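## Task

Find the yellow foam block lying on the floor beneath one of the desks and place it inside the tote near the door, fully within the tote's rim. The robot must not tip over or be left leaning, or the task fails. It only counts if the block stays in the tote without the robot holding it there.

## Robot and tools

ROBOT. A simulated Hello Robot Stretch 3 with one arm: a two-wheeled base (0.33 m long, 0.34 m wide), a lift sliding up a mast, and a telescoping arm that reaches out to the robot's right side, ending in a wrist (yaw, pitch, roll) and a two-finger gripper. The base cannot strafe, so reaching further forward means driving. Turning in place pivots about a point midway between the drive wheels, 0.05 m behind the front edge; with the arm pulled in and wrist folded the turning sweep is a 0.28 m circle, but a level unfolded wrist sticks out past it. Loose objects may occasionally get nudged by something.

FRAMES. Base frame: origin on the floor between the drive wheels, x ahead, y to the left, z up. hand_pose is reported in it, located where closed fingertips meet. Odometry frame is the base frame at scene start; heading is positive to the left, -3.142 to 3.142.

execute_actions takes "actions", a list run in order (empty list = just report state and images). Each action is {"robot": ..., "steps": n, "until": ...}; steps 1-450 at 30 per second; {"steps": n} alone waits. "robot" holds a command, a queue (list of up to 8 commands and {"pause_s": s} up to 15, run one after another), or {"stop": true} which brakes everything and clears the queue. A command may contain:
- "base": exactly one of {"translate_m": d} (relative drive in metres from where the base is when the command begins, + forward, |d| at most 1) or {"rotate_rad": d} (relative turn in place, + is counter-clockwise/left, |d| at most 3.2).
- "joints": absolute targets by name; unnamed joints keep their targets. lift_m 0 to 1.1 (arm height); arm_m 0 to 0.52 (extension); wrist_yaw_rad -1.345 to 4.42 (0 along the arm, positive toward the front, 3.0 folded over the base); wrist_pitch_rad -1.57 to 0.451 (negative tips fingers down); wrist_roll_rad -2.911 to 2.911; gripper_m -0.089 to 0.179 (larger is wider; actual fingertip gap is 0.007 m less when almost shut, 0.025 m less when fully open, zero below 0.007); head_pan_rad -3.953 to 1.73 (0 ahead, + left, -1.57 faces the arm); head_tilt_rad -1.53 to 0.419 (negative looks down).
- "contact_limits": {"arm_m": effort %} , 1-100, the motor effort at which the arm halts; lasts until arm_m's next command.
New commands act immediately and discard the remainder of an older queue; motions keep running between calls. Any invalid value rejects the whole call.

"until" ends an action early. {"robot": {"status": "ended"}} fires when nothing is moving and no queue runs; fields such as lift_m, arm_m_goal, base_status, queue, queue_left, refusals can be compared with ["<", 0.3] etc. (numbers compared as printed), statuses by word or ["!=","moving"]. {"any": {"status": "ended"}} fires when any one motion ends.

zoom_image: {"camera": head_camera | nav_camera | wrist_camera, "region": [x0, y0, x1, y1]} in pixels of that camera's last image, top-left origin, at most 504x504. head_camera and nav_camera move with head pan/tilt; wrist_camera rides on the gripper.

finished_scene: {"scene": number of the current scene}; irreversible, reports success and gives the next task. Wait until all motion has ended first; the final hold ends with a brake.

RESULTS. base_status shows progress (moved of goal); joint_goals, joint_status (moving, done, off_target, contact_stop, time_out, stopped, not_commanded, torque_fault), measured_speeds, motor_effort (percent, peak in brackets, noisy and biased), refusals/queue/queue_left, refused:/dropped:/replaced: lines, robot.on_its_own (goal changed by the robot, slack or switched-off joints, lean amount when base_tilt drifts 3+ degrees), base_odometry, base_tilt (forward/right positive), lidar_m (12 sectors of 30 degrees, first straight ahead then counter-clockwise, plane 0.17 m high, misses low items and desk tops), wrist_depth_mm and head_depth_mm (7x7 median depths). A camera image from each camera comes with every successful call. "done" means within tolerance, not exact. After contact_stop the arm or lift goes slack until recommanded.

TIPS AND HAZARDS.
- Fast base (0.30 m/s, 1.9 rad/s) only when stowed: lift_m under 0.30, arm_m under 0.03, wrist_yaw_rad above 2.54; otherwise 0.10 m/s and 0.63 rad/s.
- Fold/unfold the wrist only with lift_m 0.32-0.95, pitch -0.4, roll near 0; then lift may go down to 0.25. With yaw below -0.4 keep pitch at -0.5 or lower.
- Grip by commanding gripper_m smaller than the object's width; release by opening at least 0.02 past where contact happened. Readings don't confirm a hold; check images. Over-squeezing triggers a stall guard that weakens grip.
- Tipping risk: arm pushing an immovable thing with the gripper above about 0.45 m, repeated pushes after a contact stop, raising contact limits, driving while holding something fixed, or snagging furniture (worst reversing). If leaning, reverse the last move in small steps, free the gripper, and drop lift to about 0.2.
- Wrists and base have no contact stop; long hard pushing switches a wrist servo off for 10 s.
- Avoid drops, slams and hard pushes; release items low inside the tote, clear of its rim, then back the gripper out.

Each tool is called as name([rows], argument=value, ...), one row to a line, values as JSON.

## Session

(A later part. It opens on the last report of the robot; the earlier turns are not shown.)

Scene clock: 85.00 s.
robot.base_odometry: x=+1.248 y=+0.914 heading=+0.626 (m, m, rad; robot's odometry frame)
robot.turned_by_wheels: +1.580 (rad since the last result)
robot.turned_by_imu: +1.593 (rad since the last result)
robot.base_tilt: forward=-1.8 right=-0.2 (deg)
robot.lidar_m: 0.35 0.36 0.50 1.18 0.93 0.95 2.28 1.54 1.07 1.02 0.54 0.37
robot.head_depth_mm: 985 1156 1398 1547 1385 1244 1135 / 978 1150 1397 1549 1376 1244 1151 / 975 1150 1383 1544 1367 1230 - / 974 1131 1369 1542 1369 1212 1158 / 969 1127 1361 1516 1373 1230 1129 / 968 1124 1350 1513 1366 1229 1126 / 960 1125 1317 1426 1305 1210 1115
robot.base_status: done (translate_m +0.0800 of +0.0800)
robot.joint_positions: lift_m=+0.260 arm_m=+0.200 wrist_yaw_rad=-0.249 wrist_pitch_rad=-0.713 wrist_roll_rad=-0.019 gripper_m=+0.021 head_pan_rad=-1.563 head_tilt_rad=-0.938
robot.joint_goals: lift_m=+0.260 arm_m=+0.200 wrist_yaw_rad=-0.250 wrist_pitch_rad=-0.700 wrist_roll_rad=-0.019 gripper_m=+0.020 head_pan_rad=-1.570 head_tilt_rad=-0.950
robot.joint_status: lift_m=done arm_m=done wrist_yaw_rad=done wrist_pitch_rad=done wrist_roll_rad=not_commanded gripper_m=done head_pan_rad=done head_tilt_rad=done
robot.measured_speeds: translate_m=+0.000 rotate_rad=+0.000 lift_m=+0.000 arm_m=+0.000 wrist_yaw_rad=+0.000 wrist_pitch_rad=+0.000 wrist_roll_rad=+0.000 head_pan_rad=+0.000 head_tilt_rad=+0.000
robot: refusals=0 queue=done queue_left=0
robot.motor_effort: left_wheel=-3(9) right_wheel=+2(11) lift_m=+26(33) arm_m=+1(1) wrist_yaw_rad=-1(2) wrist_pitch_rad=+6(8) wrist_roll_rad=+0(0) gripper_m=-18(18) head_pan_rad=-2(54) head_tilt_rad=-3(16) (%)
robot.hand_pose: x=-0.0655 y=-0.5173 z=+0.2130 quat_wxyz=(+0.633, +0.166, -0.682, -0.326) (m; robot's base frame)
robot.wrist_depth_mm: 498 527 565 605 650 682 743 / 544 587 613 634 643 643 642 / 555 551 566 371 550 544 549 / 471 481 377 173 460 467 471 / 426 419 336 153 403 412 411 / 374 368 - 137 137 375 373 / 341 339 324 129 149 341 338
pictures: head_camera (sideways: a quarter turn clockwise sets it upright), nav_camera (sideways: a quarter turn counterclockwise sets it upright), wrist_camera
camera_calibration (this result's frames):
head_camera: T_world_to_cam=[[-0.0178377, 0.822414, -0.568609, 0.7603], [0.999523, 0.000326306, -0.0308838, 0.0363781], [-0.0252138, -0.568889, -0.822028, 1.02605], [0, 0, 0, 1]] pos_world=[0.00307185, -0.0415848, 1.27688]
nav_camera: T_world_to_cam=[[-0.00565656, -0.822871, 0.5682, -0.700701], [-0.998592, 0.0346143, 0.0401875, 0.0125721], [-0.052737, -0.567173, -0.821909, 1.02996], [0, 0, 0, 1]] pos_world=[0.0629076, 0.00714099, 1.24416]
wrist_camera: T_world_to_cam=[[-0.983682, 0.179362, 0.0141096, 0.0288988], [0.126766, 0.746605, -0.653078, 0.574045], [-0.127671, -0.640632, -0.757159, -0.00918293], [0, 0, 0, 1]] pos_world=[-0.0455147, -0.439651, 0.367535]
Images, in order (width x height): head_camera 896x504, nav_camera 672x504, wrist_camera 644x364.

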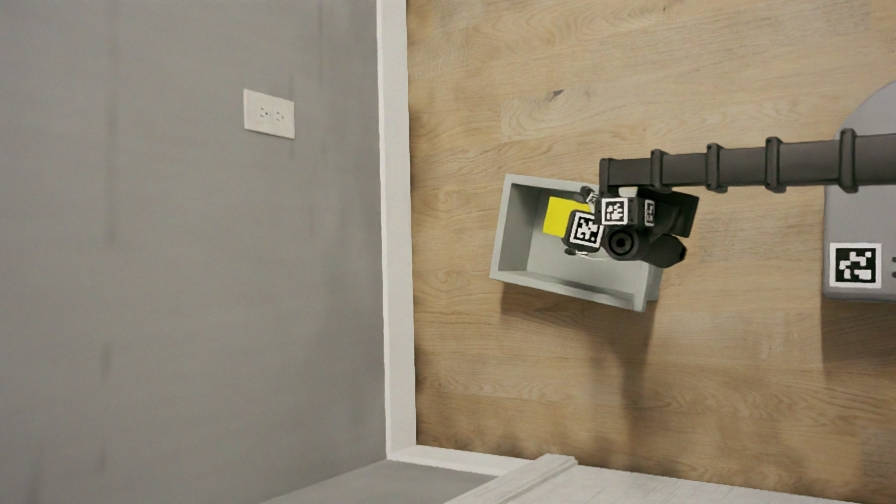

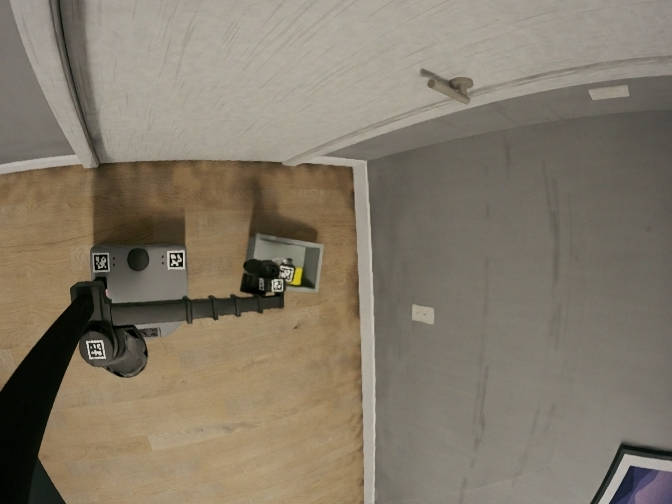

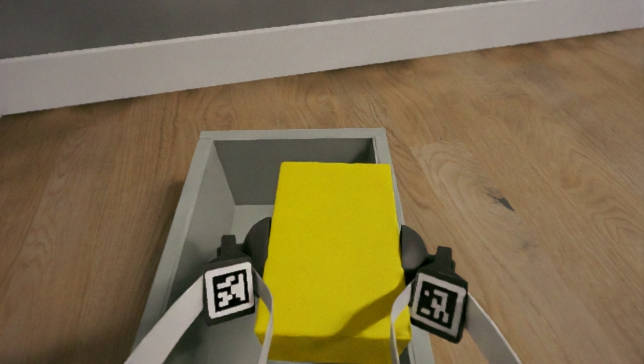

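execute_actions([
  {"robot":[{"base":{"translate_m":0.012},"joints":{"arm_m":0.285,"wrist_yaw_rad":-0.17,"lift_m":0.235}},{"joints":{"lift_m":0.095}},{"joints":{"gripper_m":0.1}},{"joints":{"lift_m":0.22}}],"steps":450,"until":{"robot":{"status":"ended"}}},
])

Scene clock: 92.50 s.
robot.base_odometry: x=+1.258 y=+0.921 heading=+0.626 (m, m, rad; robot's odometry frame)
robot.turned_by_wheels: +0.000 (rad since the last result)
robot.turned_by_imu: +0.000 (rad since the last result)
robot.base_tilt: forward=-1.7 right=-0.3 (deg)
robot.lidar_m: 0.34 0.35 0.48 1.14 0.93 0.95 2.28 1.54 1.07 1.02 0.52 0.36
robot.head_depth_mm: 987 1159 1397 1547 1385 1249 1133 / 977 1152 1392 1547 1384 1236 1152 / 977 1140 1382 1547 1377 1225 - / 971 1137 1370 1525 1329 1223 1154 / 964 1130 1364 1531 1368 1233 1123 / 960 1123 1352 1516 1366 1236 1118 / 956 1118 1301 1372 1277 1195 1110
robot.base_status: done (translate_m +0.0120 of +0.0120)
robot.joint_positions: lift_m=+0.220 arm_m=+0.285 wrist_yaw_rad=-0.172 wrist_pitch_rad=-0.713 wrist_roll_rad=-0.019 gripper_m=+0.100 head_pan_rad=-1.563 head_tilt_rad=-0.938
robot.joint_goals: lift_m=+0.220 arm_m=+0.285 wrist_yaw_rad=-0.170 wrist_pitch_rad=-0.700 wrist_roll_rad=-0.019 gripper_m=+0.100 head_pan_rad=-1.570 head_tilt_rad=-0.950
robot.joint_status: lift_m=done arm_m=done wrist_yaw_rad=done wrist_pitch_rad=done wrist_roll_rad=not_commanded gripper_m=done head_pan_rad=done head_tilt_rad=done
robot.measured_speeds: translate_m=+0.000 rotate_rad=+0.000 lift_m=+0.000 arm_m=+0.000 wrist_yaw_rad=+0.000 wrist_pitch_rad=+0.000 wrist_roll_rad=+0.000 head_pan_rad=+0.000 head_tilt_rad=+0.000
robot: refusals=0 queue=done queue_left=0
robot.motor_effort: left_wheel=-3(4) right_wheel=+1(6) lift_m=+32(38) arm_m=+2(1) wrist_yaw_rad=+1(0) wrist_pitch_rad=+6(6) wrist_roll_rad=+0(0) gripper_m=+0(85) head_pan_rad=-5(4) head_tilt_rad=-3(3) (%)
robot.hand_pose: x=-0.0520 y=-0.6052 z=+0.1728 quat_wxyz=(+0.646, +0.192, -0.675, -0.301) (m; robot's base frame)
robot.wrist_depth_mm: 448 459 489 502 521 550 568 / 487 510 532 542 567 571 573 / 487 493 490 489 480 480 477 / 422 420 284 278 275 422 418 / 374 372 334 346 322 361 371 / 330 337 318 284 325 332 331 / 304 297 276 256 290 207 299
pictures: head_camera (sideways: a quarter turn clockwise sets it upright), nav_camera (sideways: a quarter turn counterclockwise sets it upright), wrist_camera
camera_calibration (this result's frames):
head_camera: T_world_to_cam=[[-0.0178141, 0.822415, -0.568609, 0.7603], [0.999523, 0.000297588, -0.0308838, 0.0363781], [-0.0252301, -0.568888, -0.822028, 1.02605], [0, 0, 0, 1]] pos_world=[0.00307066, -0.0415847, 1.27688]
nav_camera: T_world_to_cam=[[-0.0056802, -0.822871, 0.5682, -0.700701], [-0.998591, 0.034643, 0.0401875, 0.0125721], [-0.0527533, -0.567172, -0.821908, 1.02996], [0, 0, 0, 1]] pos_world=[0.0629078, 0.00713935, 1.24416]
wrist_camera: T_world_to_cam=[[-0.994618, 0.102651, 0.0140916, 0.0115213], [0.0686044, 0.754352, -0.652875, 0.613246], [-0.0776485, -0.648394, -0.757335, -0.0963122], [0, 0, 0, 1]] pos_world=[-0.0380906, -0.526235, 0.32727]
Images, in order (width x height): head_camera 896x504, nav_camera 672x504, wrist_camera 644x364.

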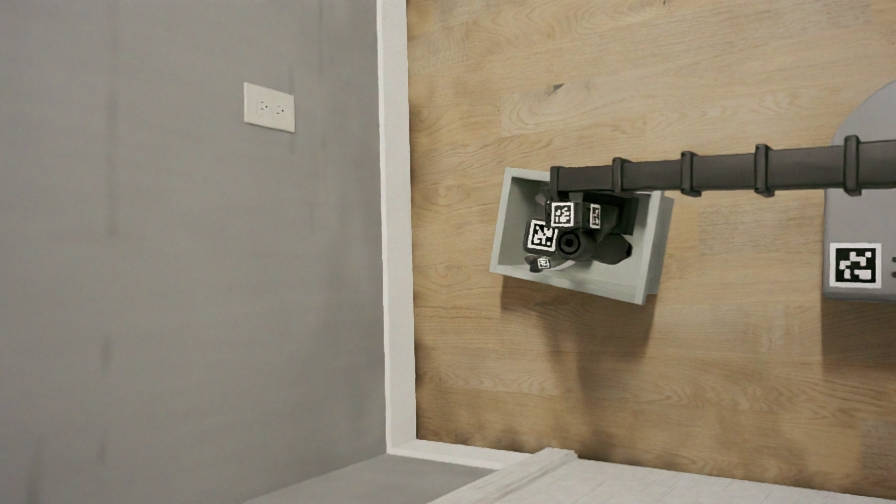

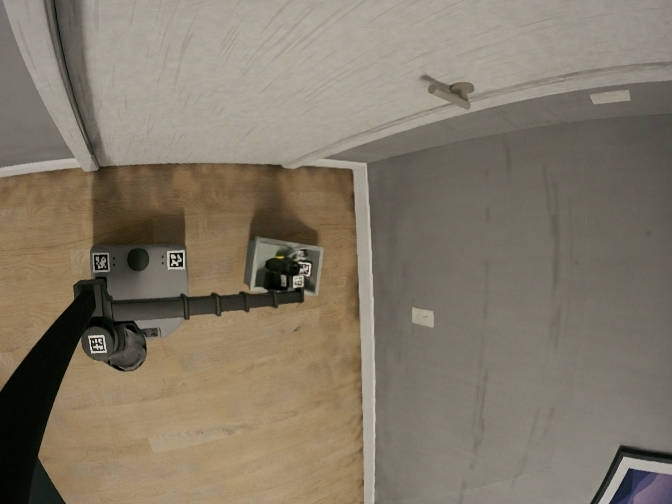

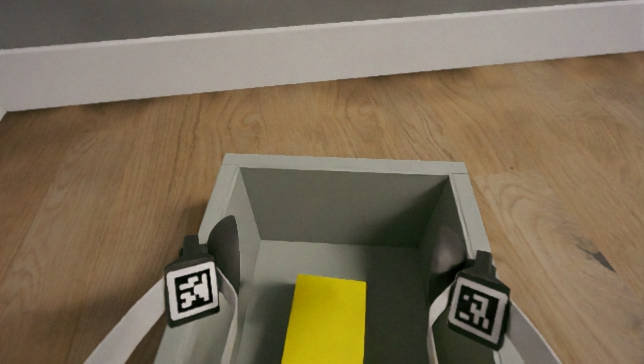

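finished_scene(scene=2)

The scene is finished: the task was done.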